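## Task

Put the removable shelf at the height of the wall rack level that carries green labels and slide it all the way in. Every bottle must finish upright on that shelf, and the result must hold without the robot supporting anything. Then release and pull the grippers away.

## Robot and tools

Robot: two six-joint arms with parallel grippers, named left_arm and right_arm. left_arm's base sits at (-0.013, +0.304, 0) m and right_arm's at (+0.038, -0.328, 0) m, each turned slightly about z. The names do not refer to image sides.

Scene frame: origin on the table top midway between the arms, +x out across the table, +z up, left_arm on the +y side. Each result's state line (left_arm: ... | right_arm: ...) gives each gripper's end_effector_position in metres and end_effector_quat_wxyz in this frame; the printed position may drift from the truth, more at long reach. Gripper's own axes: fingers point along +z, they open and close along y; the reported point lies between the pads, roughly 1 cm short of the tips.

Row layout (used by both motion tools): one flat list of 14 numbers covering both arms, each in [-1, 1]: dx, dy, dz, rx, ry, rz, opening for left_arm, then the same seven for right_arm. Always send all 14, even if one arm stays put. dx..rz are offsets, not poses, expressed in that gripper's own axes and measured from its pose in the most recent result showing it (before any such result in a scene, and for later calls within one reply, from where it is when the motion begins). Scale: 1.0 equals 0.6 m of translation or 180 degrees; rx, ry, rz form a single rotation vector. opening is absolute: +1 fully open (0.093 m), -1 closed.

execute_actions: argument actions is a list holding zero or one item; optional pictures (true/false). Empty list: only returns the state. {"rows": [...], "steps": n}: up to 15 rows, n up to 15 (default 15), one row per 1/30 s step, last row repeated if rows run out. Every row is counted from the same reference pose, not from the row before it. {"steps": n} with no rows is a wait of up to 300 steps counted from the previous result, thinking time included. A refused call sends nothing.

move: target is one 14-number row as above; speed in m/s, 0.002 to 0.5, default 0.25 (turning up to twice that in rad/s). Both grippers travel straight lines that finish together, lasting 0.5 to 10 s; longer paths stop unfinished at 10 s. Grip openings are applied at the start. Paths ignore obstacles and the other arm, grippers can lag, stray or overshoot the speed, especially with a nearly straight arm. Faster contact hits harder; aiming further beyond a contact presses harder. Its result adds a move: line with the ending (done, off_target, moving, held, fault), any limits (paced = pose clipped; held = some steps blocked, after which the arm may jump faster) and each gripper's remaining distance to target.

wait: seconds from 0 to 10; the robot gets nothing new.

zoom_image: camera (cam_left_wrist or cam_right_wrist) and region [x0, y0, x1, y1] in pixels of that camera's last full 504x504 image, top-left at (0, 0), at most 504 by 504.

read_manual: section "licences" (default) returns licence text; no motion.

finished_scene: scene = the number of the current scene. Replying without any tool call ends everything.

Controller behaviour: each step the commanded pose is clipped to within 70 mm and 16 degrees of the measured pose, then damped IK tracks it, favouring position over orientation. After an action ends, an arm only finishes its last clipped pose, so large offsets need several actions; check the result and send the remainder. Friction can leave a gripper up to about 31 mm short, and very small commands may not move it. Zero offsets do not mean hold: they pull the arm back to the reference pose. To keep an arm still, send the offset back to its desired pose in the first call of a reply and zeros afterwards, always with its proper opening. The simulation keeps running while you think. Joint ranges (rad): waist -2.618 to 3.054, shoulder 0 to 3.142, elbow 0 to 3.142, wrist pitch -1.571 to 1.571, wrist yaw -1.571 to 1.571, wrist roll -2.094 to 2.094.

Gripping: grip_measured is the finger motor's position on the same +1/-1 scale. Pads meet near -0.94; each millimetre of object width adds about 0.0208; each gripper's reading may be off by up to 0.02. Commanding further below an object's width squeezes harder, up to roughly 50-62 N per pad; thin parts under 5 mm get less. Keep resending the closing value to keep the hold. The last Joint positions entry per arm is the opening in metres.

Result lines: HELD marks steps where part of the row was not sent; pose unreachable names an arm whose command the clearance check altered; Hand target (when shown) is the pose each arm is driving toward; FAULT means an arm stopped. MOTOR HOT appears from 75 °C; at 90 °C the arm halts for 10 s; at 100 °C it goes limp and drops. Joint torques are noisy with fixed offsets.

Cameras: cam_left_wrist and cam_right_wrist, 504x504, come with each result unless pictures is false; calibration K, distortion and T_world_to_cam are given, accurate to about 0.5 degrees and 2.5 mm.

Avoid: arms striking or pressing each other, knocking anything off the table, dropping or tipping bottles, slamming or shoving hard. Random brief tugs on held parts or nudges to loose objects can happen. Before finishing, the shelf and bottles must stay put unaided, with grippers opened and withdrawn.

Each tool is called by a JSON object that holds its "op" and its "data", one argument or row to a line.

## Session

{"op": "execute_actions", "data": {
  "actions": []
}}

Scene clock: 0.00 s of 6000.00 s.
left_arm: end_effector_position=(+0.3524, +0.2393, +0.4114) grip_measured=+0.999 end_effector_quat_wxyz=(+0.715, +0.057, +0.694, -0.068) | right_arm: end_effector_position=(+0.4018, -0.3990, +0.4133) grip_measured=+1.000 end_effector_quat_wxyz=(+0.712, +0.069, +0.695, -0.070)
Joint positions: left_arm=[-0.01   1.033  1.048  0.016  0.006 -0.013  0.093] | right_arm=[-0.011  1.033  1.062 -0.005  0.011  0.001  0.093]
Joint velocities: left_arm=[-0.007  0.002  0.007 -0.037 -0.007 -0.022  0.   ] | right_arm=[-0.002 -0.012  0.002 -0.022 -0.037  0.022  0.   ]
Joint torques (N m, as the arm reports them, + toward a larger angle): no reading
Hand target (left_arm): +0.352, +0.239, +0.411; +0.715, +0.057, +0.694, -0.068
Hand target (right_arm): +0.402, -0.399, +0.413; +0.712, +0.069, +0.695, -0.070

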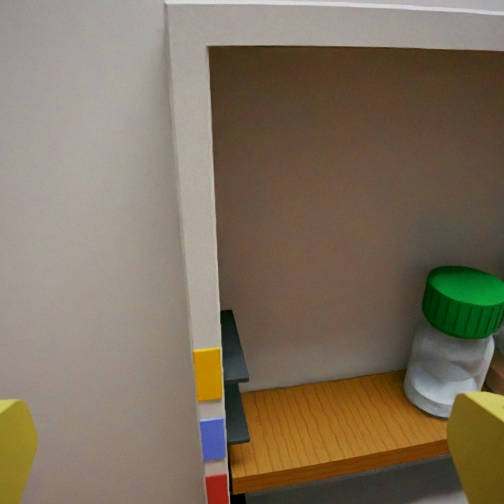

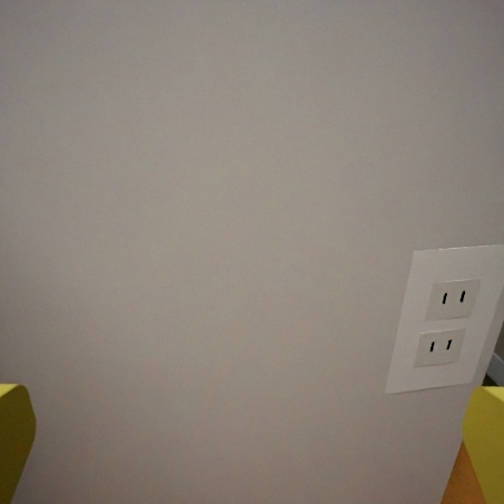

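{"op": "move", "data": {
  "target": [0, 0, -0.25, 0.08, 0, 0, 1, 0, 0.1, -0.3, -0.22, 0, 0, 1],
  "speed": 0.25
}}

Scene clock: 3.93 s of 6000.00 s.
left_arm: end_effector_position=(+0.2057, +0.2626, +0.4148) grip_measured=+0.999 end_effector_quat_wxyz=(+0.703, +0.153, +0.679, -0.145) | right_arm: end_effector_position=(+0.2385, -0.3023, +0.4125) grip_measured=+1.000 end_effector_quat_wxyz=(+0.692, -0.180, +0.680, +0.163)
Joint positions: left_arm=[ 0.571  0.561  0.97  -0.364  0.834 -0.014  0.093] | right_arm=[-0.625  0.573  0.977 -0.367 -1.29   0.007  0.093]
Joint velocities: left_arm=[-0.017 -0.007  0.012 -0.007  0.051  0.007  0.   ] | right_arm=[-0.017 -0.007  0.002  0.051 -0.037 -0.007  0.   ]
Joint torques (N m, as the arm reports them, + toward a larger angle): left_arm=[0.6  0.85 5.81 1.95 0.04 0.01] | right_arm=[-1.09  1.13  5.43  1.88 -0.1  -0.16]
Hand target (left_arm): +0.205, +0.262, +0.408; +0.699, +0.152, +0.683, -0.149
Hand target (right_arm): +0.238, -0.303, +0.408; +0.690, -0.180, +0.682, +0.166
Off the commanded pose (left_arm): 0.009 m, 1 deg.
Off the commanded pose (right_arm): 0.004 m, 1 deg.
move: done
camera_calibration (this result's frames):
cam_left_wrist: T_world_to_cam=[[-0.414789, -0.909641, -0.0224275, 0.33424], [-0.357689, 0.185668, -0.915197, 0.444607], [0.836665, -0.371592, -0.402382, 0.176467], [0, 0, 0, 1]] pos_world=[0.150026, 0.287063, 0.485407]
cam_right_wrist: T_world_to_cam=[[0.456048, -0.888309, 0.0541091, -0.402195], [-0.350673, -0.235247, -0.90647, 0.426246], [0.817954, 0.394419, -0.418789, 0.178626], [0, 0, 0, 1]] pos_world=[0.186785, -0.327454, 0.482948]

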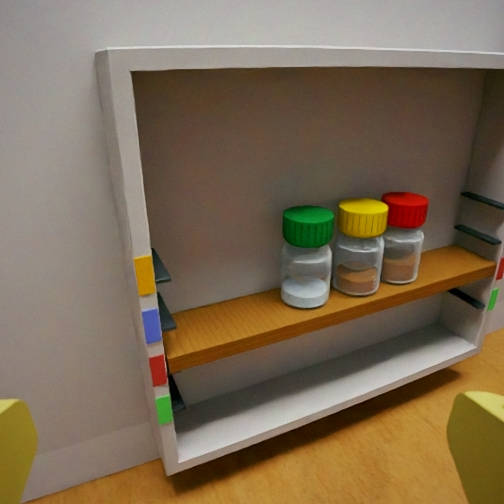

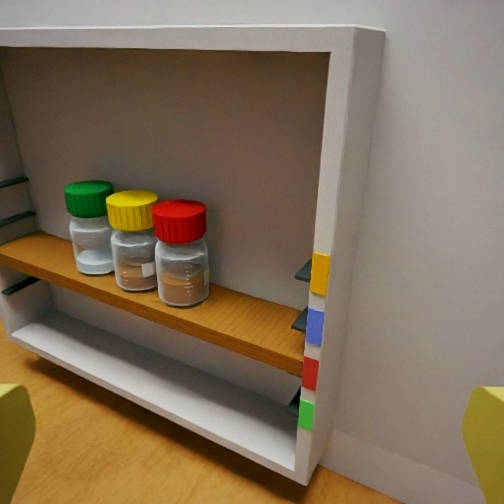

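{"op": "move", "data": {
  "target": [0.326, -0.0101, 0.3821, -0.1144, -0.085, -0.4965, 0.2, 0.311, 0.0535, 0.364, 0.127, -0.105, 0.4977, 0.2],
  "speed": 0.22
}}

Scene clock: 11.57 s of 6000.00 s.
left_arm: end_effector_position=(+0.4137, +0.1719, +0.2164) grip_measured=+0.202 end_effector_quat_wxyz=(+0.480, -0.506, +0.518, -0.496) | right_arm: end_effector_position=(+0.4174, -0.1793, +0.2222) grip_measured=+0.202 end_effector_quat_wxyz=(+0.481, +0.505, +0.519, +0.495)
Joint positions: left_arm=[-0.295  1.536  0.663  0.822 -0.427 -1.597  0.055] | right_arm=[0.776 1.383 0.562 0.765 0.571 1.603 0.055]
Joint velocities: left_arm=[-0.012 -0.017 -0.012 -0.022  0.051  0.022 -0.001] | right_arm=[-0.012  0.002 -0.017  0.022 -0.037 -0.007 -0.   ]
Joint torques (N m, as the arm reports them, + toward a larger angle): left_arm=[-0.74 -4.91 10.23  2.38 -0.25  0.01] | right_arm=[ 0.5  -4.39  9.61  2.63  0.12 -0.14]
Hand target (left_arm): +0.418, +0.167, +0.226; +0.483, -0.504, +0.506, -0.507
Hand target (right_arm): +0.420, -0.175, +0.231; +0.482, +0.505, +0.506, +0.507
Off the commanded pose (left_arm): 0.014 m, 1 deg.
Off the commanded pose (right_arm): 0.007 m, 1 deg.
After step 90, 0.30 s passed at rest.
move: off_target (left_arm)
camera_calibration (this result's frames):
cam_left_wrist: T_world_to_cam=[[0.0435826, 0.000470543, 0.99905, -0.233538], [-0.454772, -0.890378, 0.0202583, 0.37693], [0.889541, -0.455223, -0.038591, -0.197317], [0, 0, 0, 1]] pos_world=[0.357117, 0.245896, 0.218065]
cam_right_wrist: T_world_to_cam=[[-0.0611744, -0.0266543, -0.997771, 0.239911], [-0.455384, 0.890286, 0.00413714, 0.388568], [0.888191, 0.454622, -0.0666006, -0.192658], [0, 0, 0, 1]] pos_world=[0.362741, -0.251955, 0.224937]

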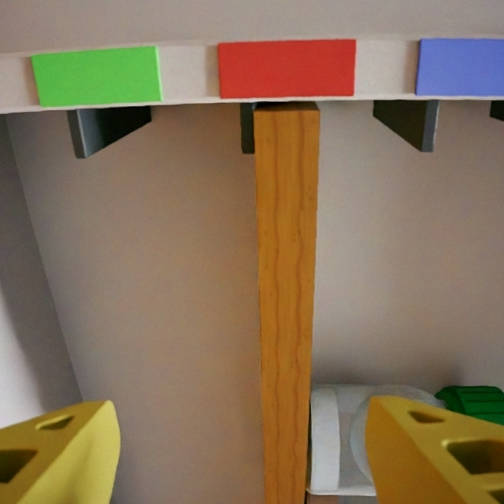

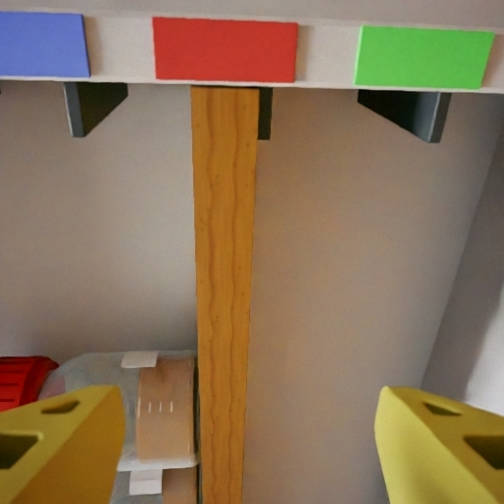

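{"op": "move", "data": {
  "target": [0.01, -0.0265, 0.113, 0.021, -0.0089, 0.001, 0.2, 0.004, 0.0315, 0.1064, -0.03, -0.0089, 0.008, 0.2],
  "speed": 0.08
}}

Scene clock: 23.83 s of 6000.00 s.
left_arm: end_effector_position=(+0.4749, +0.1642, +0.2202) grip_measured=+0.202 end_effector_quat_wxyz=(+0.499, -0.501, +0.502, -0.497) | right_arm: end_effector_position=(+0.4764, -0.1744, +0.2287) grip_measured=+0.202 end_effector_quat_wxyz=(+0.501, +0.500, +0.490, +0.509)
Joint positions: left_arm=[-0.25   1.77   0.891  0.872 -0.413 -1.57   0.055] | right_arm=[0.696 1.633 0.739 0.917 0.522 1.577 0.055]
Joint velocities: left_arm=[-0.002 -0.002 -0.007 -0.022 -0.037 -0.051  0.001] | right_arm=[-0.012  0.002 -0.012 -0.037 -0.051  0.022 -0.   ]
Joint torques (N m, as the arm reports them, + toward a larger angle): left_arm=[ 0.55 -6.95 10.18  2.41  0.03  0.2 ] | right_arm=[-1.05 -6.53  9.32  2.62 -0.11 -0.22]
Hand target (left_arm): +0.481, +0.164, +0.228; +0.505, -0.495, +0.495, -0.505
Hand target (right_arm): +0.482, -0.174, +0.237; +0.505, +0.495, +0.482, +0.518
Off the commanded pose (left_arm): 0.011 m, 1 deg.
Off the commanded pose (right_arm): 0.011 m, 2 deg.
After step 90, 7.90 s passed at rest.
move: off_target (left_arm, right_arm)
camera_calibration (this result's frames):
cam_left_wrist: T_world_to_cam=[[0.00300017, -0.0063789, 0.999975, -0.219811], [-0.429045, -0.903272, -0.00447479, 0.393208], [0.903278, -0.429021, -0.00544681, -0.273283], [0, 0, 0, 1]] pos_world=[0.416214, 0.236528, 0.220077]
cam_right_wrist: T_world_to_cam=[[0.00568657, -0.0090978, -0.999942, 0.221848], [-0.427103, 0.90414, -0.0106551, 0.403398], [0.904185, 0.427139, 0.00125576, -0.274748], [0, 0, 0, 1]] pos_world=[0.419454, -0.245354, 0.226479]

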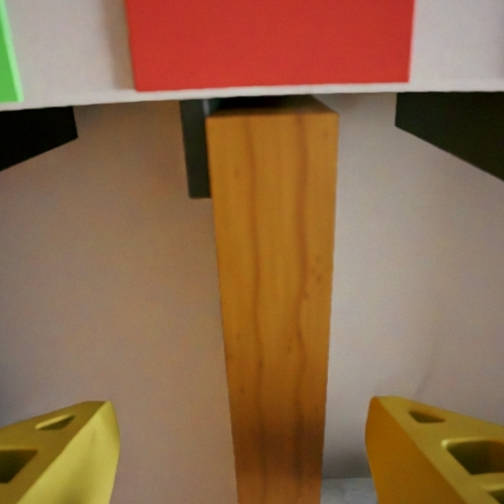

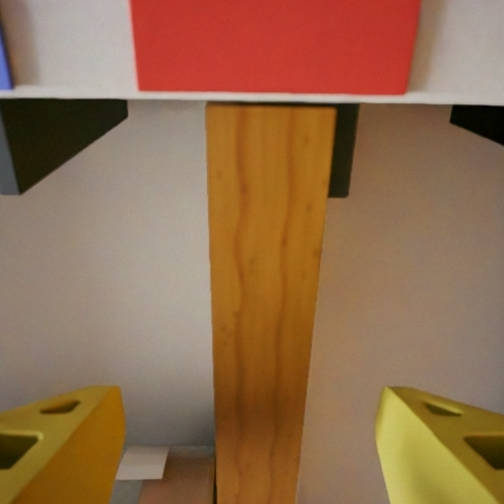

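{"op": "move", "data": {
  "target": [0, -0.0267, 0.0585, 0.014, 0, -0.008, 0.2, 0, 0.0094, 0.056, -0.0083, 0, 0.003, 0.2],
  "speed": 0.045
}}

Scene clock: 33.63 s of 6000.00 s.
left_arm: end_effector_position=(+0.5034, +0.1640, +0.2330) grip_measured=+0.202 end_effector_quat_wxyz=(+0.505, -0.497, +0.487, -0.511) | right_arm: end_effector_position=(+0.5042, -0.1743, +0.2270) grip_measured=+0.202 end_effector_quat_wxyz=(+0.503, +0.500, +0.488, +0.509)
Joint positions: left_arm=[-0.222  1.851  1.013  0.872 -0.387 -1.573  0.055] | right_arm=[0.657 1.727 0.835 0.919 0.487 1.576 0.055]
Joint velocities: left_arm=[-0.002 -0.027 -0.037  0.007 -0.037 -0.037 -0.   ] | right_arm=[ 0.012  0.002  0.012  0.007 -0.007  0.022  0.001]
Joint torques (N m, as the arm reports them, + toward a larger angle): left_arm=[ 0.51 -7.7  10.38  2.2   0.04  0.05] | right_arm=[-1.07 -7.49  9.37  2.6  -0.1  -0.21]
Hand target (left_arm): +0.510, +0.164, +0.235; +0.504, -0.496, +0.485, -0.514
Hand target (right_arm): +0.509, -0.175, +0.235; +0.506, +0.495, +0.481, +0.517
Off the commanded pose (left_arm): 0.007 m, 1 deg.
Off the commanded pose (right_arm): 0.010 m, 1 deg.
After step 90, 5.67 s passed at rest.
move: done
camera_calibration (this result's frames):
cam_left_wrist: T_world_to_cam=[[-0.0351259, 0.0118644, 0.999312, -0.216421], [-0.426153, -0.904641, -0.00423888, 0.404012], [0.903969, -0.426009, 0.0368324, -0.309711], [0, 0, 0, 1]] pos_world=[0.444539, 0.236114, 0.229393]
cam_right_wrist: T_world_to_cam=[[0.00840554, -0.00898933, -0.999924, 0.218601], [-0.423257, 0.905934, -0.0117023, 0.413831], [0.905971, 0.423324, 0.00381007, -0.302124], [0, 0, 0, 1]] pos_world=[0.447035, -0.245042, 0.224579]

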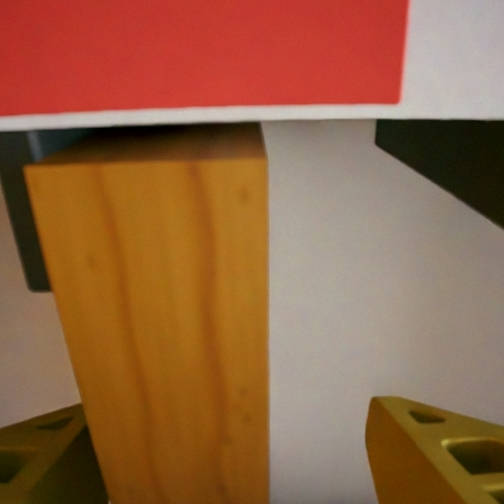

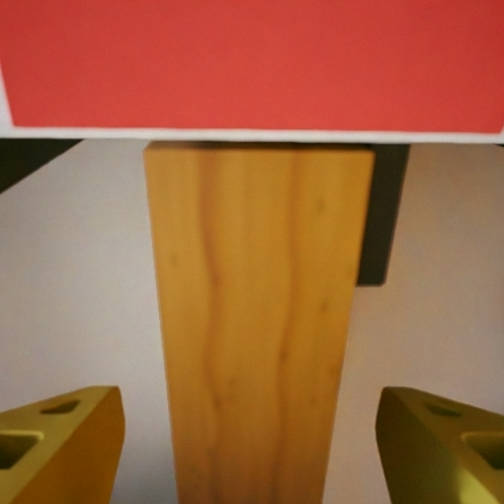

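{"op": "execute_actions", "data": {
  "actions": [
    {"rows": [[0,0.0,0.011,-0.001,0,-0.002,0.2,0,0.0133,0.008,-0.008,0,0.003,0.2],[0,0.003,0.011,-0.003,0,-0.002,0.2,0,0.0133,0.008,-0.008,0,0.003,0.2],[0,0.006,0.011,-0.005,0,-0.002,0.2,0,0.0133,0.008,-0.008,0,0.003,0.2],[0,0.009,0.011,-0.007,0,-0.002,0.2,0,0.0133,0.008,-0.008,0,0.003,0.2],[0,0.012,0.011,-0.009,0,-0.002,0.2,0,0.0133,0.008,-0.008,0,0.003,0.2],[0,0.015,0.011,-0.011,0,-0.002,0.2,0,0.0133,0.008,-0.008,0,0.003,0.2],[0,0.017,0.011,-0.013,0,-0.002,0.2,0,0.0133,0.008,-0.008,0,0.003,0.2]], "steps": 15}
  ]
}}

Scene clock: 40.20 s of 6000.00 s.
left_arm: end_effector_position=(+0.5035, +0.1638, +0.2233) grip_measured=+0.202 end_effector_quat_wxyz=(+0.495, -0.507, +0.497, -0.502) | right_arm: end_effector_position=(+0.5043, -0.1740, +0.2271) grip_measured=+0.202 end_effector_quat_wxyz=(+0.503, +0.500, +0.488, +0.509)
Joint positions: left_arm=[-0.222  1.851  1.013  0.83  -0.386 -1.591  0.055] | right_arm=[0.657 1.727 0.835 0.919 0.486 1.576 0.055]
Joint velocities: left_arm=[ 0.007  0.002 -0.007 -0.095  0.066 -0.051  0.001] | right_arm=[-0.002 -0.012 -0.002 -0.066  0.007 -0.007  0.   ]
Joint torques (N m, as the arm reports them, + toward a larger angle): left_arm=[ 0.4  -7.51 10.32  2.21 -0.03  0.03] | right_arm=[-0.83 -7.63  9.12  2.64 -0.04 -0.2 ]
Hand target (left_arm): +0.510, +0.164, +0.223; +0.493, -0.509, +0.496, -0.502
Hand target (right_arm): +0.509, -0.175, +0.235; +0.507, +0.496, +0.479, +0.517
Off the commanded pose (left_arm): 0.007 m, 0 deg.
Off the commanded pose (right_arm): 0.009 m, 2 deg.
Steps of this call (steps 1 to 90: nothing new was sent; then 3.07 s passed at rest; steps 91 to 105: all 15 steps of this action). Readings (end_effector_position):
91: left_arm (+0.5034, +0.1638, +0.2329) | right_arm (+0.5043, -0.1740, +0.2271)
92: left_arm (+0.5034, +0.1638, +0.2325) | right_arm (+0.5043, -0.1740, +0.2271)
94: left_arm (+0.5034, +0.1638, +0.2311) | right_arm (+0.5043, -0.1740, +0.2271)
98: left_arm (+0.5035, +0.1638, +0.2270) | right_arm (+0.5043, -0.1740, +0.2271)
105: the state above
camera_calibration (this result's frames):
cam_left_wrist: T_world_to_cam=[[0.00408932, 0.0139728, 0.999894, -0.226905], [-0.427184, -0.90405, 0.0143805, 0.400068], [0.904156, -0.427197, 0.00227198, -0.301743], [0, 0, 0, 1]] pos_world=[0.444653, 0.235949, 0.221814]
cam_right_wrist: T_world_to_cam=[[0.00877587, -0.00883534, -0.999922, 0.218608], [-0.424634, 0.905289, -0.011726, 0.414185], [0.905322, 0.424704, 0.00419291, -0.301811], [0, 0, 0, 1]] pos_world=[0.447195, -0.244846, 0.224713]

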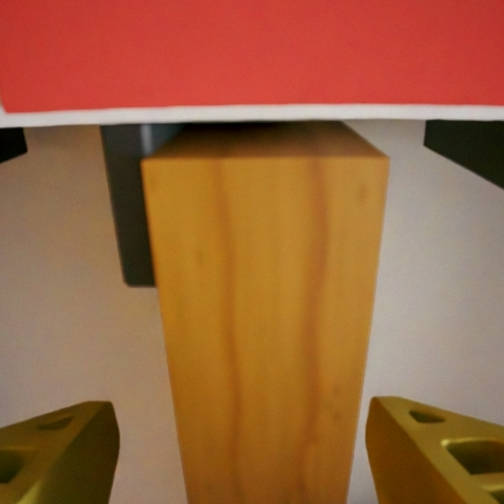

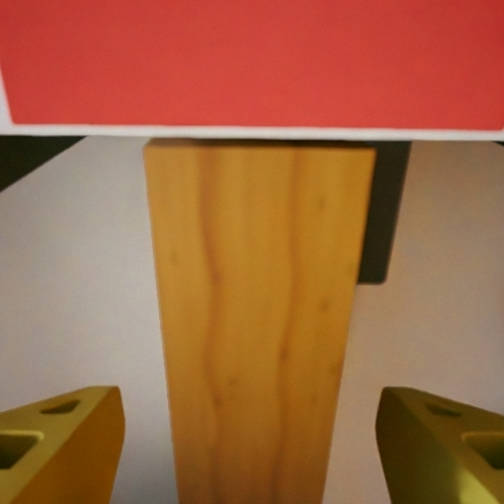

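{"op": "execute_actions", "data": {
  "actions": [
    {"rows": [[0,-0.003,0.011,0.003,0,0,0.1,0,0.0133,0.008,-0.008,0,0.003,0.1],[0,-0.006,0.011,0.005,0,0,0.0,0,0.0133,0.008,-0.008,0,0.003,0.0],[0,-0.008,0.011,0.007,0,0,-0.1,0,0.0133,0.008,-0.008,0,0.003,-0.1],[0,-0.008,0.011,0.007,0,0,-0.2,0,0.0133,0.008,-0.008,0,0.003,-0.2],[0,-0.008,0.011,0.007,0,0,-0.3,0,0.0133,0.008,-0.008,0,0.003,-0.3],[0,-0.008,0.011,0.007,0,0,-0.38,0,0.0133,0.008,-0.008,0,0.003,-0.38],[0,-0.008,0.011,0.007,0,0,-0.44,0,0.0133,0.008,-0.008,0,0.003,-0.44],[0,-0.008,0.011,0.007,0,0,-0.49,0,0.0133,0.008,-0.008,0,0.003,-0.49],[0,-0.008,0.011,0.007,0,0,-0.54,0,0.0133,0.008,-0.008,0,0.003,-0.54],[0,-0.008,0.011,0.007,0,0,-0.59,0,0.0133,0.008,-0.008,0,0.003,-0.59],[0,-0.008,0.011,0.007,0,0,-0.65,0,0.0133,0.008,-0.008,0,0.003,-0.65],[0,-0.008,0.011,0.007,0,0,-0.72,0,0.0133,0.008,-0.008,0,0.003,-0.72],[0,-0.008,0.011,0.007,0,0,-0.8,0,0.0133,0.008,-0.008,0,0.003,-0.8],[0,-0.008,0.011,0.007,0,0,-0.87,0,0.0133,0.008,-0.008,0,0.003,-0.87],[0,-0.008,0.011,0.007,0,0,-0.92,0,0.0133,0.008,-0.008,0,0.003,-0.92]], "steps": 15}
  ]
}}

Scene clock: 46.13 s of 6000.00 s.
left_arm: end_effector_position=(+0.5036, +0.1637, +0.2282) grip_measured=-0.723 end_effector_quat_wxyz=(+0.497, -0.504, +0.489, -0.509) | right_arm: end_effector_position=(+0.5043, -0.1740, +0.2281) grip_measured=-0.716 end_effector_quat_wxyz=(+0.503, +0.499, +0.488, +0.510)
Joint positions: left_arm=[-0.222  1.852  1.013  0.855 -0.386 -1.592  0.01 ] | right_arm=[0.657 1.727 0.835 0.923 0.485 1.574 0.011]
Joint velocities: left_arm=[ 0.007  0.022  0.007  0.081  0.037 -0.007  0.001] | right_arm=[ 0.002  0.012  0.007  0.066 -0.022 -0.007  0.   ]
Joint torques (N m, as the arm reports them, + toward a larger angle): left_arm=[ 0.5  -7.53 10.15  2.14 -0.05  0.17] | right_arm=[-0.82 -7.58  9.18  2.59 -0.03 -0.18]
Hand target (left_arm): +0.510, +0.164, +0.228; +0.500, -0.501, +0.491, -0.507
Hand target (right_arm): +0.509, -0.174, +0.235; +0.506, +0.496, +0.480, +0.517
Off the commanded pose (left_arm): 0.006 m, 1 deg.
Off the commanded pose (right_arm): 0.009 m, 1 deg.
Steps of this call (steps 1 to 90: nothing new was sent; then 2.43 s passed at rest; steps 91 to 105: all 15 steps of this action). Readings (end_effector_position):
91: left_arm (+0.5035, +0.1638, +0.2225) | right_arm (+0.5043, -0.1740, +0.2271)
92: left_arm (+0.5035, +0.1638, +0.2225) | right_arm (+0.5043, -0.1740, +0.2271)
94: left_arm (+0.5035, +0.1638, +0.2229) | right_arm (+0.5043, -0.1740, +0.2271)
98: left_arm (+0.5035, +0.1638, +0.2252) | right_arm (+0.5043, -0.1740, +0.2271)
105: the state above
camera_calibration (this result's frames):
cam_left_wrist: T_world_to_cam=[[-0.0174912, 0.0234317, 0.999572, -0.222434], [-0.427489, -0.903917, 0.0137088, 0.400292], [0.903851, -0.427066, 0.0258274, -0.30715], [0, 0, 0, 1]] pos_world=[0.444848, 0.235869, 0.224784]
cam_right_wrist: T_world_to_cam=[[0.0124951, -0.00880767, -0.999883, 0.217665], [-0.42489, 0.905148, -0.0132828, 0.414599], [0.905159, 0.425006, 0.00756758, -0.30245], [0, 0, 0, 1]] pos_world=[0.447205, -0.244813, 0.225435]

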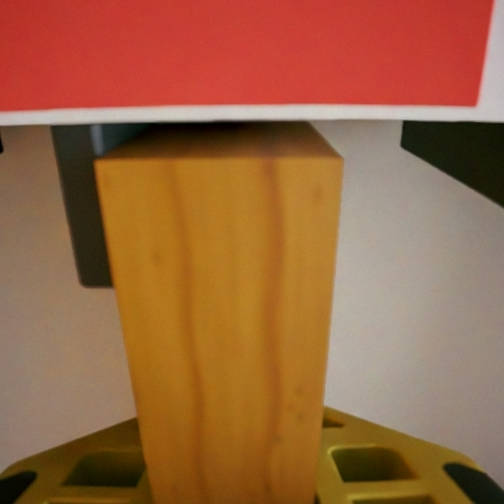

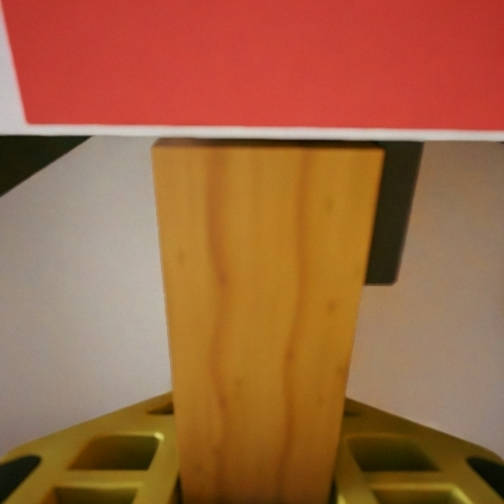

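{"op": "execute_actions", "data": {
  "actions": [
    {"rows": [[0,-0.005,0.010,0.007,0,0,-0.92,0,0.016,0.008,-0.010,0,0.003,-0.92],[0,-0.011,0.010,0.010,0,0,-0.92,0,0.021,0.008,-0.013,0,0.003,-0.92],[0,-0.016,0.009,0.013,0,0,-0.92,0,0.026,0.007,-0.016,0,0.003,-0.92],[0,-0.021,0.009,0.0155,0,0,-0.92,0,0.031,0.007,-0.019,0,0.004,-0.92],[0,-0.027,0.008,0.018,0,0,-0.92,0,0.036,0.006,-0.022,0,0.004,-0.92],[0,-0.032,0.008,0.021,0,0,-0.92,0,0.041,0.006,-0.025,0,0.004,-0.92],[0,-0.037,0.007,0.024,0,0,-0.92,0,0.046,0.006,-0.028,0,0.004,-0.92],[0,-0.043,0.007,0.027,0,0,-0.92,0,0.051,0.005,-0.031,0,0.005,-0.92],[0,-0.048,0.006,0.0295,0,0,-0.92,0,0.056,0.005,-0.034,0,0.005,-0.92],[0,-0.053,0.006,0.032,0,0,-0.92,0,0.061,0.005,-0.037,0,0.005,-0.92],[0,-0.059,0.005,0.035,0,0,-0.92,0,0.066,0.004,-0.040,0,0.005,-0.92],[0,-0.064,0.005,0.038,0,0,-0.92,0,0.071,0.004,-0.043,0,0.006,-0.92],[0,-0.069,0.004,0.041,0,0,-0.92,0,0.076,0.004,-0.0455,0,0.006,-0.92],[0,-0.075,0.004,0.0435,0,0,-0.92,0,0.080,0.003,-0.048,0,0.006,-0.92],[0,-0.080,0.003,0.046,0,0,-0.92,0,0.084,0.003,-0.050,0,0.006,-0.92]], "steps": 15}
  ],
  "pictures": false
}}

{"op": "execute_actions", "data": {
  "actions": [
    {"steps": 14}
  ]
}}

Scene clock: 54.70 s of 6000.00 s.
left_arm: end_effector_position=(+0.5039, +0.1636, +0.2301) grip_measured=-0.723 end_effector_quat_wxyz=(+0.501, -0.500, +0.487, -0.511) | right_arm: end_effector_position=(+0.5042, -0.1740, +0.2299) grip_measured=-0.716 end_effector_quat_wxyz=(+0.507, +0.496, +0.487, +0.510)
Joint positions: left_arm=[-0.222  1.856  1.013  0.87  -0.386 -1.584  0.01 ] | right_arm=[0.657 1.727 0.835 0.931 0.485 1.565 0.011]
Joint velocities: left_arm=[ 0.002 -0.007 -0.012 -0.037 -0.081 -0.022 -0.001] | right_arm=[-0.007 -0.002 -0.002  0.022 -0.037 -0.037 -0.001]
Joint torques (N m, as the arm reports them, + toward a larger angle): left_arm=[  0.09 -10.57  10.49   3.14  -0.07   0.46] | right_arm=[ -0.51 -10.41   9.79   3.71  -0.02  -0.59]
Hand target (left_arm): +0.502, +0.165, +0.275; +0.532, -0.468, +0.452, -0.542
Hand target (right_arm): +0.502, -0.176, +0.277; +0.535, +0.465, +0.442, +0.550
Off the commanded pose (left_arm): 0.046 m, 8 deg.
Off the commanded pose (right_arm): 0.049 m, 9 deg.
Steps of this call (steps 1 to 90: nothing new was sent; then 5.07 s passed at rest; steps 91 to 105: all 15 steps of this action). Readings (end_effector_position):
91: left_arm (+0.5036, +0.1637, +0.2287) | right_arm (+0.5043, -0.1740, +0.2282)
92: left_arm (+0.5038, +0.1636, +0.2286) | right_arm (+0.5043, -0.1740, +0.2283)
94: left_arm (+0.5039, +0.1636, +0.2291) | right_arm (+0.5042, -0.1740, +0.2286)
98: left_arm (+0.5039, +0.1636, +0.2294) | right_arm (+0.5042, -0.1740, +0.2291)
105: the state above

Scene clock: 55.17 s of 6000.00 s.
left_arm: end_effector_position=(+0.5039, +0.1636, +0.2301) grip_measured=-0.723 end_effector_quat_wxyz=(+0.501, -0.500, +0.487, -0.511) | right_arm: end_effector_position=(+0.5042, -0.1740, +0.2299) grip_measured=-0.716 end_effector_quat_wxyz=(+0.507, +0.496, +0.487, +0.510)
Joint positions: left_arm=[-0.222  1.856  1.013  0.87  -0.386 -1.583  0.01 ] | right_arm=[0.657 1.727 0.835 0.931 0.485 1.565 0.011]
Joint velocities: left_arm=[ 0.002 -0.002 -0.017  0.022 -0.066 -0.037  0.002] | right_arm=[-0.012  0.002  0.007 -0.081 -0.051 -0.066  0.   ]
Joint torques (N m, as the arm reports them, + toward a larger angle): left_arm=[  0.13 -10.64  10.51   3.16  -0.07   0.49] | right_arm=[ -0.54 -10.42   9.8    3.71  -0.03  -0.6 ]
Hand target (left_arm): +0.502, +0.165, +0.275; +0.532, -0.468, +0.452, -0.542
Hand target (right_arm): +0.502, -0.176, +0.277; +0.535, +0.465, +0.442, +0.550
Off the commanded pose (left_arm): 0.046 m, 8 deg.
Off the commanded pose (right_arm): 0.049 m, 9 deg.
Steps of this call (steps 1 to 14: nothing new was sent). Readings (end_effector_position):
1: left_arm (+0.5039, +0.1636, +0.2301) | right_arm (+0.5042, -0.1740, +0.2299)
2: left_arm (+0.5039, +0.1636, +0.2301) | right_arm (+0.5042, -0.1740, +0.2299)
4: left_arm (+0.5039, +0.1636, +0.2301) | right_arm (+0.5042, -0.1740, +0.2299)
8: left_arm (+0.5039, +0.1636, +0.2301) | right_arm (+0.5042, -0.1740, +0.2299)
14: the state above
camera_calibration (this result's frames):
cam_left_wrist: T_world_to_cam=[[-0.028434, 0.0194594, 0.999406, -0.218083], [-0.427447, -0.904024, 0.00544094, 0.402181], [0.903593, -0.427038, 0.0340229, -0.309239], [0, 0, 0, 1]] pos_world=[0.445136, 0.235768, 0.226287]
cam_right_wrist: T_world_to_cam=[[0.0195511, -0.0142575, -0.999707, 0.214904], [-0.424514, 0.905173, -0.0212114, 0.416262], [0.90521, 0.424804, 0.0116446, -0.3034], [0, 0, 0, 1]] pos_world=[0.447149, -0.24484, 0.227203]

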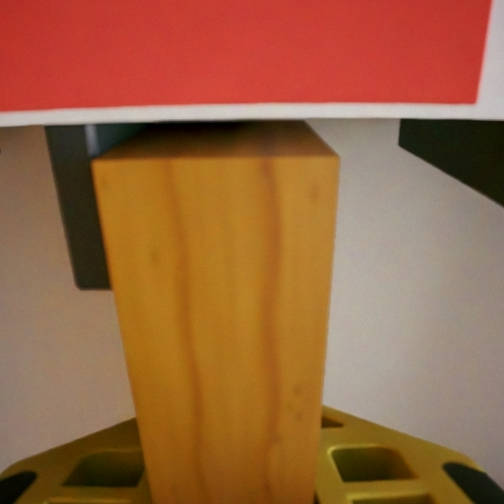

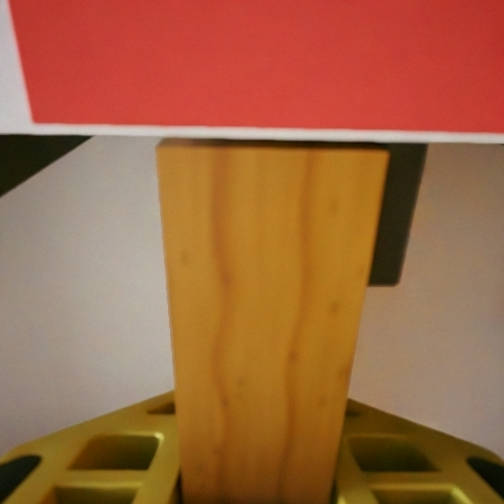

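{"op": "execute_actions", "data": {
  "actions": [
    {"rows": [[-0.003,-0.077,-0.004,0.042,0,0,-0.92,0.004,0.0805,-0.004,-0.0465,0,0.007,-0.92],[-0.003,-0.079,-0.007,0.043,0,0,-0.92,0.004,0.0825,-0.007,-0.047,0,0.007,-0.92],[-0.003,-0.081,-0.010,0.0435,0,0,-0.92,0.004,0.0845,-0.010,-0.048,0,0.007,-0.92],[-0.003,-0.083,-0.013,0.044,0,0,-0.92,0.004,0.0865,-0.013,-0.0485,0,0.007,-0.92],[-0.003,-0.085,-0.016,0.045,0,0,-0.92,0.004,0.0885,-0.016,-0.049,0,0.007,-0.92],[-0.003,-0.087,-0.019,0.0455,0,0,-0.92,0.004,0.0905,-0.019,-0.050,0,0.007,-0.92],[-0.003,-0.089,-0.022,0.046,0,0,-0.92,0.004,0.0925,-0.022,-0.0505,0,0.007,-0.92],[-0.003,-0.091,-0.025,0.047,0,0,-0.92,0.004,0.0945,-0.025,-0.051,0,0.007,-0.92],[-0.003,-0.092,-0.0285,0.047,0,0,-0.92,0.004,0.0955,-0.028,-0.051,0,0.007,-0.92],[-0.003,-0.0925,-0.032,0.047,0,0,-0.92,0.004,0.096,-0.0315,-0.051,0,0.007,-0.92],[-0.003,-0.093,-0.035,0.047,0,0,-0.92,0.004,0.0965,-0.0345,-0.051,0,0.007,-0.92],[-0.003,-0.093,-0.038,0.047,0,0,-0.92,0.004,0.0965,-0.0375,-0.051,0,0.007,-0.92],[-0.003,-0.093,-0.0415,0.047,0,0,-0.92,0.004,0.0965,-0.041,-0.051,0,0.007,-0.92],[-0.003,-0.093,-0.045,0.047,0,0,-0.92,0.004,0.0965,-0.044,-0.051,0,0.007,-0.92],[-0.003,-0.093,-0.048,0.047,0,0,-0.92,0.004,0.0965,-0.047,-0.051,0,0.007,-0.92]], "steps": 15}
  ],
  "pictures": false
}}

{"op": "execute_actions", "data": {
  "actions": [
    {"steps": 12}
  ]
}}

Scene clock: 66.13 s of 6000.00 s.
left_arm: end_effector_position=(+0.4886, +0.1641, +0.2355) grip_measured=-0.723 end_effector_quat_wxyz=(+0.501, -0.497, +0.488, -0.513) | right_arm: end_effector_position=(+0.4870, -0.1737, +0.2349) grip_measured=-0.716 end_effector_quat_wxyz=(+0.508, +0.497, +0.485, +0.510)
Joint positions: left_arm=[-0.234  1.796  0.956  0.871 -0.393 -1.58   0.01 ] | right_arm=[0.685 1.664 0.785 0.921 0.519 1.564 0.011]
Joint velocities: left_arm=[-0.061 -0.217 -0.198  0.007 -0.022  0.022 -0.   ] | right_arm=[ 0.071 -0.198 -0.173 -0.007  0.139  0.007  0.001]
Joint torques (N m, as the arm reports them, + toward a larger angle): left_arm=[ -0.78 -12.18   8.03   3.28  -0.18   0.56] | right_arm=[  0.52 -11.53   8.19   3.75  -0.02  -0.7 ]
Hand target (left_arm): +0.475, +0.166, +0.284; +0.535, -0.465, +0.449, -0.545
Hand target (right_arm): +0.474, -0.174, +0.285; +0.536, +0.464, +0.439, +0.551
Off the commanded pose (left_arm): 0.052 m, 8 deg.
Off the commanded pose (right_arm): 0.054 m, 9 deg.
Steps of this call (steps 1 to 90: nothing new was sent; then 7.47 s passed at rest; steps 91 to 105: all 15 steps of this action). Readings (end_effector_position):
91: left_arm (+0.5039, +0.1636, +0.2301) | right_arm (+0.5042, -0.1741, +0.2299)
92: left_arm (+0.5039, +0.1636, +0.2302) | right_arm (+0.5042, -0.1741, +0.2299)
94: left_arm (+0.5039, +0.1636, +0.2302) | right_arm (+0.5040, -0.1741, +0.2302)
98: left_arm (+0.5014, +0.1637, +0.2311) | right_arm (+0.5003, -0.1740, +0.2308)
105: the state above

Scene clock: 66.53 s of 6000.00 s.
left_arm: end_effector_position=(+0.4850, +0.1643, +0.2374) grip_measured=-0.723 end_effector_quat_wxyz=(+0.502, -0.497, +0.487, -0.513) | right_arm: end_effector_position=(+0.4834, -0.1736, +0.2363) grip_measured=-0.716 end_effector_quat_wxyz=(+0.508, +0.497, +0.484, +0.510)
Joint positions: left_arm=[-0.238  1.783  0.944  0.873 -0.398 -1.578  0.01 ] | right_arm=[0.691 1.651 0.774 0.921 0.526 1.564 0.011]
Joint velocities: left_arm=[-0.007  0.007  0.007 -0.037  0.022  0.037 -0.   ] | right_arm=[-0.002 -0.012 -0.002  0.037  0.022 -0.022 -0.001]
Joint torques (N m, as the arm reports them, + toward a larger angle): left_arm=[ -0.62 -11.8    7.99   3.28  -0.23   0.54] | right_arm=[  0.52 -11.26   8.22   3.74   0.03  -0.7 ]
Hand target (left_arm): +0.475, +0.166, +0.284; +0.535, -0.465, +0.449, -0.545
Hand target (right_arm): +0.474, -0.174, +0.285; +0.536, +0.464, +0.439, +0.552
Off the commanded pose (left_arm): 0.049 m, 8 deg.
Off the commanded pose (right_arm): 0.051 m, 9 deg.
Steps of this call (steps 1 to 12: nothing new was sent). Readings (end_effector_position):
1: left_arm (+0.4868, +0.1641, +0.2363) | right_arm (+0.4853, -0.1737, +0.2353)
2: left_arm (+0.4857, +0.1643, +0.2368) | right_arm (+0.4841, -0.1737, +0.2356)
4: left_arm (+0.4850, +0.1643, +0.2373) | right_arm (+0.4834, -0.1735, +0.2361)
8: left_arm (+0.4850, +0.1643, +0.2374) | right_arm (+0.4834, -0.1736, +0.2363)
12: the state above
camera_calibration (this result's frames):
cam_left_wrist: T_world_to_cam=[[-0.0352658, 0.0171135, 0.999231, -0.222195], [-0.431115, -0.902297, 0.000238045, 0.397453], [0.901608, -0.430775, 0.0391981, -0.291773], [0, 0, 0, 1]] pos_world=[0.426576, 0.236735, 0.233367]
cam_right_wrist: T_world_to_cam=[[0.0233513, -0.0118967, -0.999657, 0.220276], [-0.418881, 0.907808, -0.0205884, 0.404766], [0.907741, 0.419218, 0.0162152, -0.288088], [0, 0, 0, 1]] pos_world=[0.425914, -0.244057, 0.233205]

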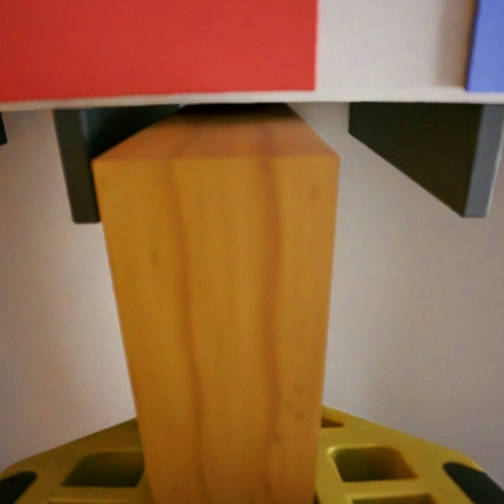

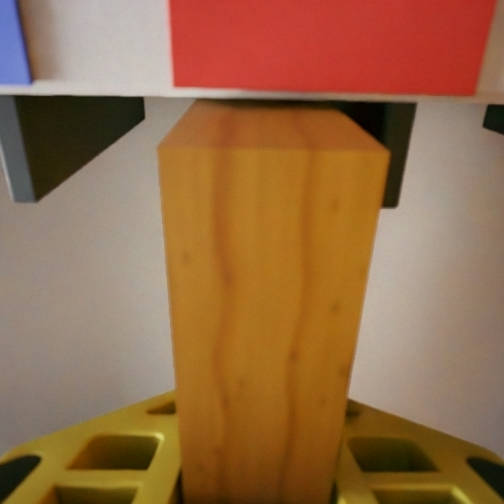

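{"op": "execute_actions", "data": {
  "actions": [
    {"rows": [[-0.002,-0.0777,-0.018,0.043,0,0,-0.92,0.001,0.0812,-0.016,-0.047,0,0.008,-0.92],[-0.002,-0.0771,-0.022,0.043,0,0,-0.92,0.001,0.0807,-0.020,-0.047,0,0.008,-0.92],[-0.002,-0.0766,-0.026,0.043,0,0,-0.92,0.001,0.0802,-0.0235,-0.047,0,0.008,-0.92],[-0.002,-0.076,-0.030,0.043,0,0,-0.92,0.001,0.0797,-0.027,-0.047,0,0.008,-0.92],[-0.002,-0.0755,-0.034,0.043,0,0,-0.92,0.001,0.0792,-0.031,-0.047,0,0.008,-0.92],[-0.002,-0.0749,-0.038,0.043,0,0,-0.92,0.001,0.0787,-0.0345,-0.047,0,0.008,-0.92],[-0.002,-0.0744,-0.042,0.0425,0,0,-0.92,0.001,0.0782,-0.038,-0.0465,0,0.008,-0.92],[-0.002,-0.0738,-0.046,0.0425,0,0,-0.92,0.001,0.0777,-0.042,-0.0465,0,0.008,-0.92],[-0.002,-0.0733,-0.050,0.0425,0,0,-0.92,0.001,0.0772,-0.0455,-0.0465,0,0.008,-0.92],[-0.002,-0.0727,-0.054,0.0425,0,0,-0.92,0.001,0.0767,-0.049,-0.0465,0,0.008,-0.92],[-0.002,-0.0722,-0.058,0.042,0,0,-0.92,0.001,0.0762,-0.053,-0.046,0,0.008,-0.92],[-0.002,-0.0716,-0.062,0.042,0,0,-0.92,0.001,0.0757,-0.0565,-0.046,0,0.008,-0.92],[-0.002,-0.0711,-0.066,0.042,0,0,-0.92,0.001,0.0752,-0.060,-0.046,0,0.008,-0.92],[-0.002,-0.0705,-0.0695,0.042,0,0,-0.92,0.001,0.0747,-0.064,-0.046,0,0.008,-0.92],[-0.002,-0.070,-0.073,0.042,0,0,-0.92,0.001,0.0743,-0.0675,-0.046,0,0.008,-0.92]], "steps": 15}
  ],
  "pictures": false
}}

{"op": "execute_actions", "data": {
  "actions": [
    {"steps": 10}
  ],
  "pictures": false
}}

Scene clock: 75.73 s of 6000.00 s.
left_arm: end_effector_position=(+0.4547, +0.1650, +0.2317) grip_measured=-0.723 end_effector_quat_wxyz=(+0.500, -0.499, +0.491, -0.510) | right_arm: end_effector_position=(+0.4538, -0.1726, +0.2304) grip_measured=-0.716 end_effector_quat_wxyz=(+0.505, +0.499, +0.488, +0.508)
Joint positions: left_arm=[-0.271  1.693  0.822  0.894 -0.43  -1.58   0.01 ] | right_arm=[0.743 1.566 0.671 0.926 0.574 1.569 0.011]
Joint velocities: left_arm=[-0.076 -0.222 -0.256  0.081 -0.037  0.022 -0.001] | right_arm=[ 0.1   -0.208 -0.217  0.066  0.066 -0.081  0.   ]
Joint torques (N m, as the arm reports them, + toward a larger angle): left_arm=[ -0.59 -10.81   7.73   3.27  -0.1    0.56] | right_arm=[  0.39 -10.22   8.08   3.74   0.02  -0.75]
Hand target (left_arm): +0.441, +0.166, +0.277; +0.532, -0.466, +0.453, -0.543
Hand target (right_arm): +0.442, -0.175, +0.277; +0.532, +0.471, +0.440, +0.548
Off the commanded pose (left_arm): 0.049 m, 8 deg.
Off the commanded pose (right_arm): 0.050 m, 9 deg.
Steps of this call (steps 1 to 90: nothing new was sent; then 5.70 s passed at rest; steps 91 to 105: all 15 steps of this action). Readings (end_effector_position):
91: left_arm (+0.4850, +0.1643, +0.2374) | right_arm (+0.4832, -0.1736, +0.2360)
92: left_arm (+0.4845, +0.1641, +0.2370) | right_arm (+0.4822, -0.1736, +0.2355)
94: left_arm (+0.4809, +0.1639, +0.2352) | right_arm (+0.4788, -0.1739, +0.2342)
98: left_arm (+0.4716, +0.1642, +0.2321) | right_arm (+0.4697, -0.1732, +0.2310)
105: the state above

Scene clock: 76.07 s of 6000.00 s.
left_arm: end_effector_position=(+0.4506, +0.1651, +0.2329) grip_measured=-0.723 end_effector_quat_wxyz=(+0.501, -0.499, +0.489, -0.511) | right_arm: end_effector_position=(+0.4497, -0.1726, +0.2313) grip_measured=-0.716 end_effector_quat_wxyz=(+0.505, +0.499, +0.486, +0.509)
Joint positions: left_arm=[-0.277  1.68   0.808  0.899 -0.438 -1.579  0.01 ] | right_arm=[0.751 1.553 0.658 0.93  0.583 1.568 0.011]
Joint velocities: left_arm=[-0.007  0.007  0.017 -0.037 -0.022  0.007 -0.001] | right_arm=[ 0.007 -0.007 -0.002 -0.037 -0.007 -0.022  0.   ]
Joint torques (N m, as the arm reports them, + toward a larger angle): left_arm=[ -0.64 -10.59   7.86   3.26  -0.16   0.59] | right_arm=[  0.36 -10.08   8.09   3.75   0.08  -0.73]
Hand target (left_arm): +0.441, +0.166, +0.277; +0.532, -0.466, +0.453, -0.543
Hand target (right_arm): +0.442, -0.175, +0.277; +0.532, +0.471, +0.441, +0.548
Off the commanded pose (left_arm): 0.046 m, 8 deg.
Off the commanded pose (right_arm): 0.049 m, 9 deg.
Steps of this call (steps 1 to 10: nothing new was sent). Readings (end_effector_position):
1: left_arm (+0.4527, +0.1650, +0.2319) | right_arm (+0.4518, -0.1725, +0.2307)
2: left_arm (+0.4514, +0.1650, +0.2322) | right_arm (+0.4505, -0.1725, +0.2307)
4: left_arm (+0.4506, +0.1651, +0.2328) | right_arm (+0.4497, -0.1726, +0.2311)
8: left_arm (+0.4506, +0.1651, +0.2329) | right_arm (+0.4497, -0.1726, +0.2313)
10: the state above

{"op": "execute_actions", "data": {
  "actions": [
    {"rows": [[0,-0.075,-0.0175,0.0425,0,0,-0.92,-0.002,0.078,-0.014,-0.0447,0,0.009,-0.92],[0,-0.0762,-0.021,0.043,0,0,-0.92,-0.002,0.0797,-0.0175,-0.0452,0,0.009,-0.92],[0,-0.0774,-0.0246,0.0435,0,0,-0.92,-0.002,0.0814,-0.021,-0.0457,0,0.009,-0.92],[0,-0.0786,-0.0282,0.044,0,0,-0.92,-0.002,0.0831,-0.0244,-0.0462,0,0.009,-0.92],[0,-0.0798,-0.0318,0.0445,0,0,-0.92,-0.002,0.0848,-0.0279,-0.0467,0,0.009,-0.92],[0,-0.0808,-0.0354,0.045,0,0,-0.92,-0.002,0.0862,-0.0313,-0.0472,0,0.009,-0.92],[0,-0.081,-0.039,0.0455,0,0,-0.92,-0.002,0.087,-0.0348,-0.0476,0,0.009,-0.92],[0,-0.0811,-0.0426,0.046,0,0,-0.92,-0.002,0.0872,-0.0382,-0.048,0,0.009,-0.92],[0,-0.0812,-0.0462,0.046,0,0,-0.92,-0.002,0.0873,-0.0417,-0.048,0,0.009,-0.92],[0,-0.0813,-0.0498,0.046,0,0,-0.92,-0.002,0.0875,-0.0451,-0.048,0,0.009,-0.92],[0,-0.0814,-0.0534,0.046,0,0,-0.92,-0.002,0.0876,-0.0486,-0.048,0,0.009,-0.92],[0,-0.0815,-0.057,0.046,0,0,-0.92,-0.002,0.0877,-0.052,-0.048,0,0.009,-0.92],[0,-0.0816,-0.0607,0.046,0,0,-0.92,-0.002,0.0879,-0.0555,-0.048,0,0.009,-0.92],[0,-0.0817,-0.0644,0.046,0,0,-0.92,-0.002,0.088,-0.059,-0.048,0,0.009,-0.92],[0,-0.0817,-0.068,0.046,0,0,-0.92,-0.002,0.0881,-0.0624,-0.048,0,0.009,-0.92]], "steps": 15}
  ],
  "pictures": false
}}

{"op": "execute_actions", "data": {
  "actions": [
    {"steps": 10}
  ]
}}

Scene clock: 84.73 s of 6000.00 s.
left_arm: end_effector_position=(+0.4234, +0.1642, +0.2407) grip_measured=-0.723 end_effector_quat_wxyz=(+0.504, -0.495, +0.484, -0.516) | right_arm: end_effector_position=(+0.4229, -0.1735, +0.2401) grip_measured=-0.716 end_effector_quat_wxyz=(+0.509, +0.494, +0.483, +0.514)
Joint positions: left_arm=[-0.317  1.584  0.721  0.91  -0.478 -1.572  0.01 ] | right_arm=[0.801 1.449 0.586 0.92  0.632 1.554 0.011]
Joint velocities: left_arm=[-0.081 -0.227 -0.212  0.007 -0.154 -0.007  0.   ] | right_arm=[ 0.105 -0.203 -0.164 -0.051  0.154 -0.022  0.   ]
Joint torques (N m, as the arm reports them, + toward a larger angle): left_arm=[-0.51 -9.58  7.81  3.13 -0.07  0.59] | right_arm=[ 0.42 -9.2   8.29  3.53 -0.03 -0.67]
Hand target (left_arm): +0.410, +0.166, +0.280; +0.533, -0.465, +0.452, -0.544
Hand target (right_arm): +0.412, -0.176, +0.281; +0.530, +0.472, +0.440, +0.550
Off the commanded pose (left_arm): 0.043 m, 7 deg.
Off the commanded pose (right_arm): 0.045 m, 8 deg.
Steps of this call (steps 1 to 90: nothing new was sent; then 5.17 s passed at rest; steps 91 to 105: all 15 steps of this action). Readings (end_effector_position):
91: left_arm (+0.4505, +0.1650, +0.2329) | right_arm (+0.4495, -0.1727, +0.2316)
92: left_arm (+0.4501, +0.1646, +0.2329) | right_arm (+0.4487, -0.1729, +0.2318)
94: left_arm (+0.4470, +0.1638, +0.2333) | right_arm (+0.4456, -0.1737, +0.2324)
98: left_arm (+0.4386, +0.1638, +0.2362) | right_arm (+0.4375, -0.1738, +0.2356)
105: the state above

Scene clock: 85.07 s of 6000.00 s.
left_arm: end_effector_position=(+0.4194, +0.1645, +0.2419) grip_measured=-0.723 end_effector_quat_wxyz=(+0.506, -0.494, +0.483, -0.517) | right_arm: end_effector_position=(+0.4189, -0.1734, +0.2412) grip_measured=-0.716 end_effector_quat_wxyz=(+0.509, +0.494, +0.482, +0.514)
Joint positions: left_arm=[-0.324  1.57   0.708  0.913 -0.486 -1.57   0.01 ] | right_arm=[0.811 1.436 0.576 0.92  0.642 1.552 0.011]
Joint velocities: left_arm=[-0.007  0.017  0.002 -0.007 -0.022  0.022 -0.001] | right_arm=[ 0.002  0.002 -0.002 -0.007 -0.037 -0.007  0.001]
Joint torques (N m, as the arm reports them, + toward a larger angle): left_arm=[-0.69 -9.57  7.62  3.19 -0.13  0.63] | right_arm=[ 0.38 -8.89  8.21  3.52  0.06 -0.68]
Hand target (left_arm): +0.410, +0.166, +0.280; +0.533, -0.465, +0.452, -0.544
Hand target (right_arm): +0.411, -0.176, +0.281; +0.530, +0.472, +0.440, +0.550
Off the commanded pose (left_arm): 0.040 m, 7 deg.
Off the commanded pose (right_arm): 0.043 m, 8 deg.
Steps of this call (steps 1 to 10: nothing new was sent). Readings (end_effector_position):
1: left_arm (+0.4216, +0.1644, +0.2410) | right_arm (+0.4210, -0.1734, +0.2404)
2: left_arm (+0.4202, +0.1644, +0.2413) | right_arm (+0.4198, -0.1735, +0.2407)
4: left_arm (+0.4194, +0.1645, +0.2419) | right_arm (+0.4189, -0.1734, +0.2412)
8: left_arm (+0.4194, +0.1645, +0.2419) | right_arm (+0.4189, -0.1734, +0.2412)
10: the state above
camera_calibration (this result's frames):
cam_left_wrist: T_world_to_cam=[[-0.0484926, 0.0194258, 0.998635, -0.223745], [-0.428821, -0.903384, -0.00325012, 0.369363], [0.902087, -0.428393, 0.0521376, -0.236417], [0, 0, 0, 1]] pos_world=[0.360809, 0.236743, 0.236966]
cam_right_wrist: T_world_to_cam=[[0.0334217, -0.00949045, -0.999396, 0.222814], [-0.42147, 0.906558, -0.0227036, 0.379116], [0.906226, 0.421974, 0.0262988, -0.231042], [0, 0, 0, 1]] pos_world=[0.361715, -0.244082, 0.237363]

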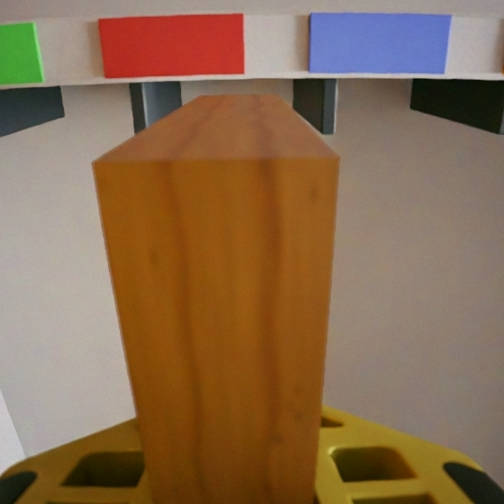

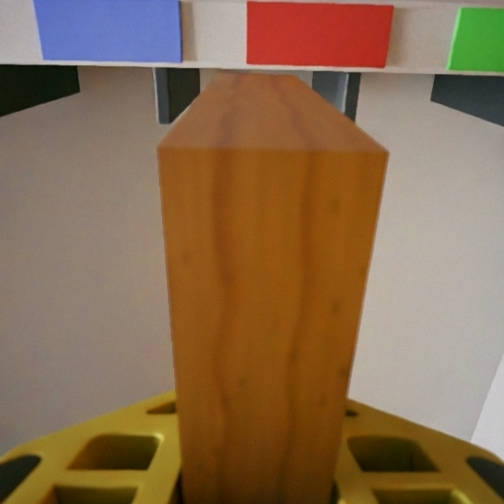

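{"op": "execute_actions", "data": {
  "actions": [
    {"rows": [[-0.003,-0.0638,-0.016,0.036,0,0,-0.92,-0.001,0.0666,-0.0135,-0.038,0,0.010,-0.92],[-0.003,-0.0633,-0.0195,0.0357,0,0,-0.92,-0.001,0.0663,-0.017,-0.0377,0,0.010,-0.92],[-0.003,-0.0629,-0.023,0.0354,0,0,-0.92,-0.001,0.0659,-0.020,-0.0374,0,0.010,-0.92],[-0.003,-0.0625,-0.0265,0.0351,0,0,-0.92,-0.001,0.0656,-0.0235,-0.0371,0,0.010,-0.92],[-0.003,-0.062,-0.030,0.0348,0,0,-0.92,-0.001,0.0652,-0.027,-0.0368,0,0.010,-0.92],[-0.003,-0.0616,-0.033,0.0345,0,0,-0.92,-0.001,0.0649,-0.030,-0.0365,0,0.010,-0.92],[-0.003,-0.0575,-0.033,0.0342,0,0,-0.92,-0.001,0.0608,-0.030,-0.0362,0,0.009,-0.92],[-0.003,-0.0534,-0.0335,0.0339,0,0,-0.92,-0.001,0.0567,-0.0305,-0.0359,0,0.009,-0.92],[-0.003,-0.0494,-0.0335,0.0336,0,0,-0.92,-0.001,0.0527,-0.0307,-0.0356,0,0.009,-0.92],[-0.003,-0.0453,-0.0338,0.0333,0,0,-0.92,-0.001,0.0486,-0.031,-0.0353,0,0.009,-0.92],[-0.003,-0.0412,-0.034,0.033,0,0,-0.92,-0.001,0.0445,-0.0312,-0.035,0,0.009,-0.92],[-0.003,-0.0371,-0.0342,0.0327,0,0,-0.92,-0.001,0.0404,-0.0314,-0.0347,0,0.009,-0.92],[-0.003,-0.0331,-0.0343,0.0324,0,0,-0.92,-0.001,0.0364,-0.0316,-0.0344,0,0.009,-0.92],[-0.003,-0.029,-0.0345,0.0322,0,0,-0.92,-0.001,0.0323,-0.0318,-0.0342,0,0.009,-0.92],[-0.003,-0.0249,-0.0346,0.032,0,0,-0.92,-0.001,0.0282,-0.0319,-0.034,0,0.009,-0.92]], "steps": 15}
  ],
  "pictures": false
}}

{"op": "execute_actions", "data": {
  "actions": [
    {"steps": 14}
  ]
}}

Scene clock: 99.07 s of 6000.00 s.
left_arm: end_effector_position=(+0.4018, +0.1642, +0.2321) grip_measured=-0.723 end_effector_quat_wxyz=(+0.502, -0.495, +0.486, -0.516) | right_arm: end_effector_position=(+0.4017, -0.1737, +0.2304) grip_measured=-0.716 end_effector_quat_wxyz=(+0.506, +0.495, +0.485, +0.514)
Joint positions: left_arm=[-0.35   1.532  0.632  0.942 -0.506 -1.573  0.01 ] | right_arm=[0.848 1.4   0.505 0.946 0.674 1.557 0.011]
Joint velocities: left_arm=[-0.032 -0.002 -0.134  0.168  0.022 -0.051  0.001] | right_arm=[ 0.027  0.105 -0.139  0.198  0.037 -0.037 -0.001]
Joint torques (N m, as the arm reports them, + toward a larger angle): left_arm=[-0.13 -6.24  7.51  3.16 -0.1   0.57] | right_arm=[-0.11 -5.65  7.6   3.41  0.06 -0.65]
Hand target (left_arm): +0.397, +0.167, +0.256; +0.527, -0.472, +0.458, -0.538
Hand target (right_arm): +0.398, -0.175, +0.256; +0.524, +0.478, +0.449, +0.544
Off the commanded pose (left_arm): 0.024 m, 6 deg.
Off the commanded pose (right_arm): 0.027 m, 7 deg.
Steps of this call (steps 1 to 90: nothing new was sent; then 10.50 s passed at rest; steps 91 to 105: all 15 steps of this action). Readings (end_effector_position):
91: left_arm (+0.4194, +0.1646, +0.2419) | right_arm (+0.4188, -0.1734, +0.2413)
92: left_arm (+0.4190, +0.1647, +0.2419) | right_arm (+0.4180, -0.1734, +0.2413)
94: left_arm (+0.4158, +0.1644, +0.2419) | right_arm (+0.4149, -0.1734, +0.2409)
98: left_arm (+0.4083, +0.1645, +0.2412) | right_arm (+0.4075, -0.1734, +0.2403)
105: the state above

Scene clock: 99.53 s of 6000.00 s.
left_arm: end_effector_position=(+0.4001, +0.1654, +0.2314) grip_measured=-0.723 end_effector_quat_wxyz=(+0.505, -0.494, +0.484, -0.517) | right_arm: end_effector_position=(+0.4010, -0.1725, +0.2285) grip_measured=-0.716 end_effector_quat_wxyz=(+0.505, +0.494, +0.483, +0.517)
Joint positions: left_arm=[-0.351  1.532  0.621  0.96  -0.51  -1.568  0.01 ] | right_arm=[0.852 1.412 0.497 0.972 0.674 1.558 0.011]
Joint velocities: left_arm=[-0.002  0.002  0.002  0.022  0.081  0.081 -0.   ] | right_arm=[-0.002 -0.002  0.007  0.007 -0.051 -0.037  0.   ]
Joint torques (N m, as the arm reports them, + toward a larger angle): left_arm=[-0.14 -6.19  7.64  3.24 -0.11  0.5 ] | right_arm=[-0.21 -6.05  7.54  3.57  0.06 -0.64]
Hand target (left_arm): +0.397, +0.167, +0.256; +0.527, -0.472, +0.458, -0.538
Hand target (right_arm): +0.398, -0.175, +0.256; +0.524, +0.478, +0.449, +0.544
Off the commanded pose (left_arm): 0.025 m, 6 deg.
Off the commanded pose (right_arm): 0.029 m, 6 deg.
Steps of this call (steps 1 to 14: nothing new was sent). Readings (end_effector_position):
1: left_arm (+0.4011, +0.1643, +0.2312) | right_arm (+0.4013, -0.1734, +0.2291)
2: left_arm (+0.4007, +0.1648, +0.2305) | right_arm (+0.4012, -0.1731, +0.2280)
4: left_arm (+0.4002, +0.1652, +0.2295) | right_arm (+0.4011, -0.1726, +0.2270)
8: left_arm (+0.4001, +0.1653, +0.2308) | right_arm (+0.4010, -0.1725, +0.2280)
14: the state above
camera_calibration (this result's frames):
cam_left_wrist: T_world_to_cam=[[-0.0465143, 0.0187728, 0.998741, -0.214874], [-0.431908, -0.901912, -0.00316247, 0.362815], [0.900718, -0.431511, 0.0500599, -0.216557], [0, 0, 0, 1]] pos_world=[0.341764, 0.237814, 0.226591]
cam_right_wrist: T_world_to_cam=[[0.0305094, -0.00298119, -0.99953, 0.213108], [-0.429429, 0.902963, -0.0158009, 0.371408], [0.902585, 0.429709, 0.0262687, -0.212075], [0, 0, 0, 1]] pos_world=[0.344407, -0.243602, 0.224448]

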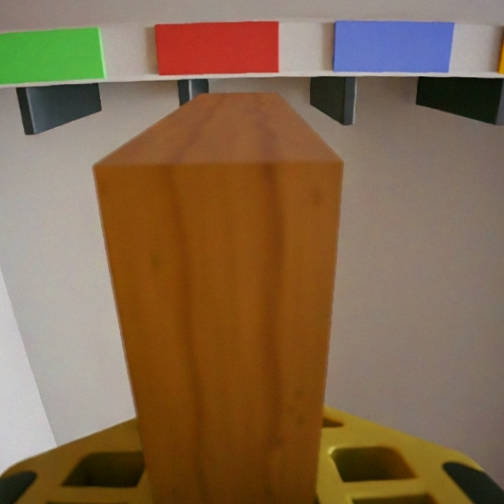

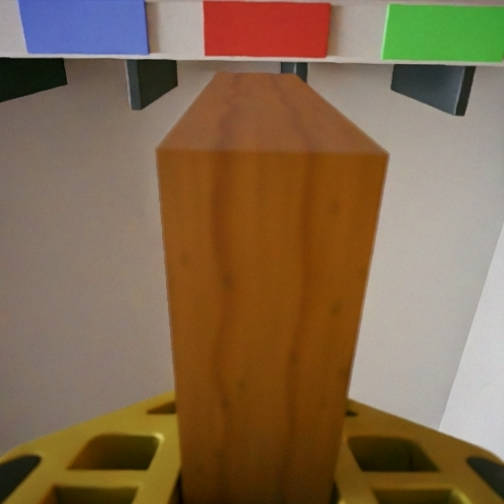

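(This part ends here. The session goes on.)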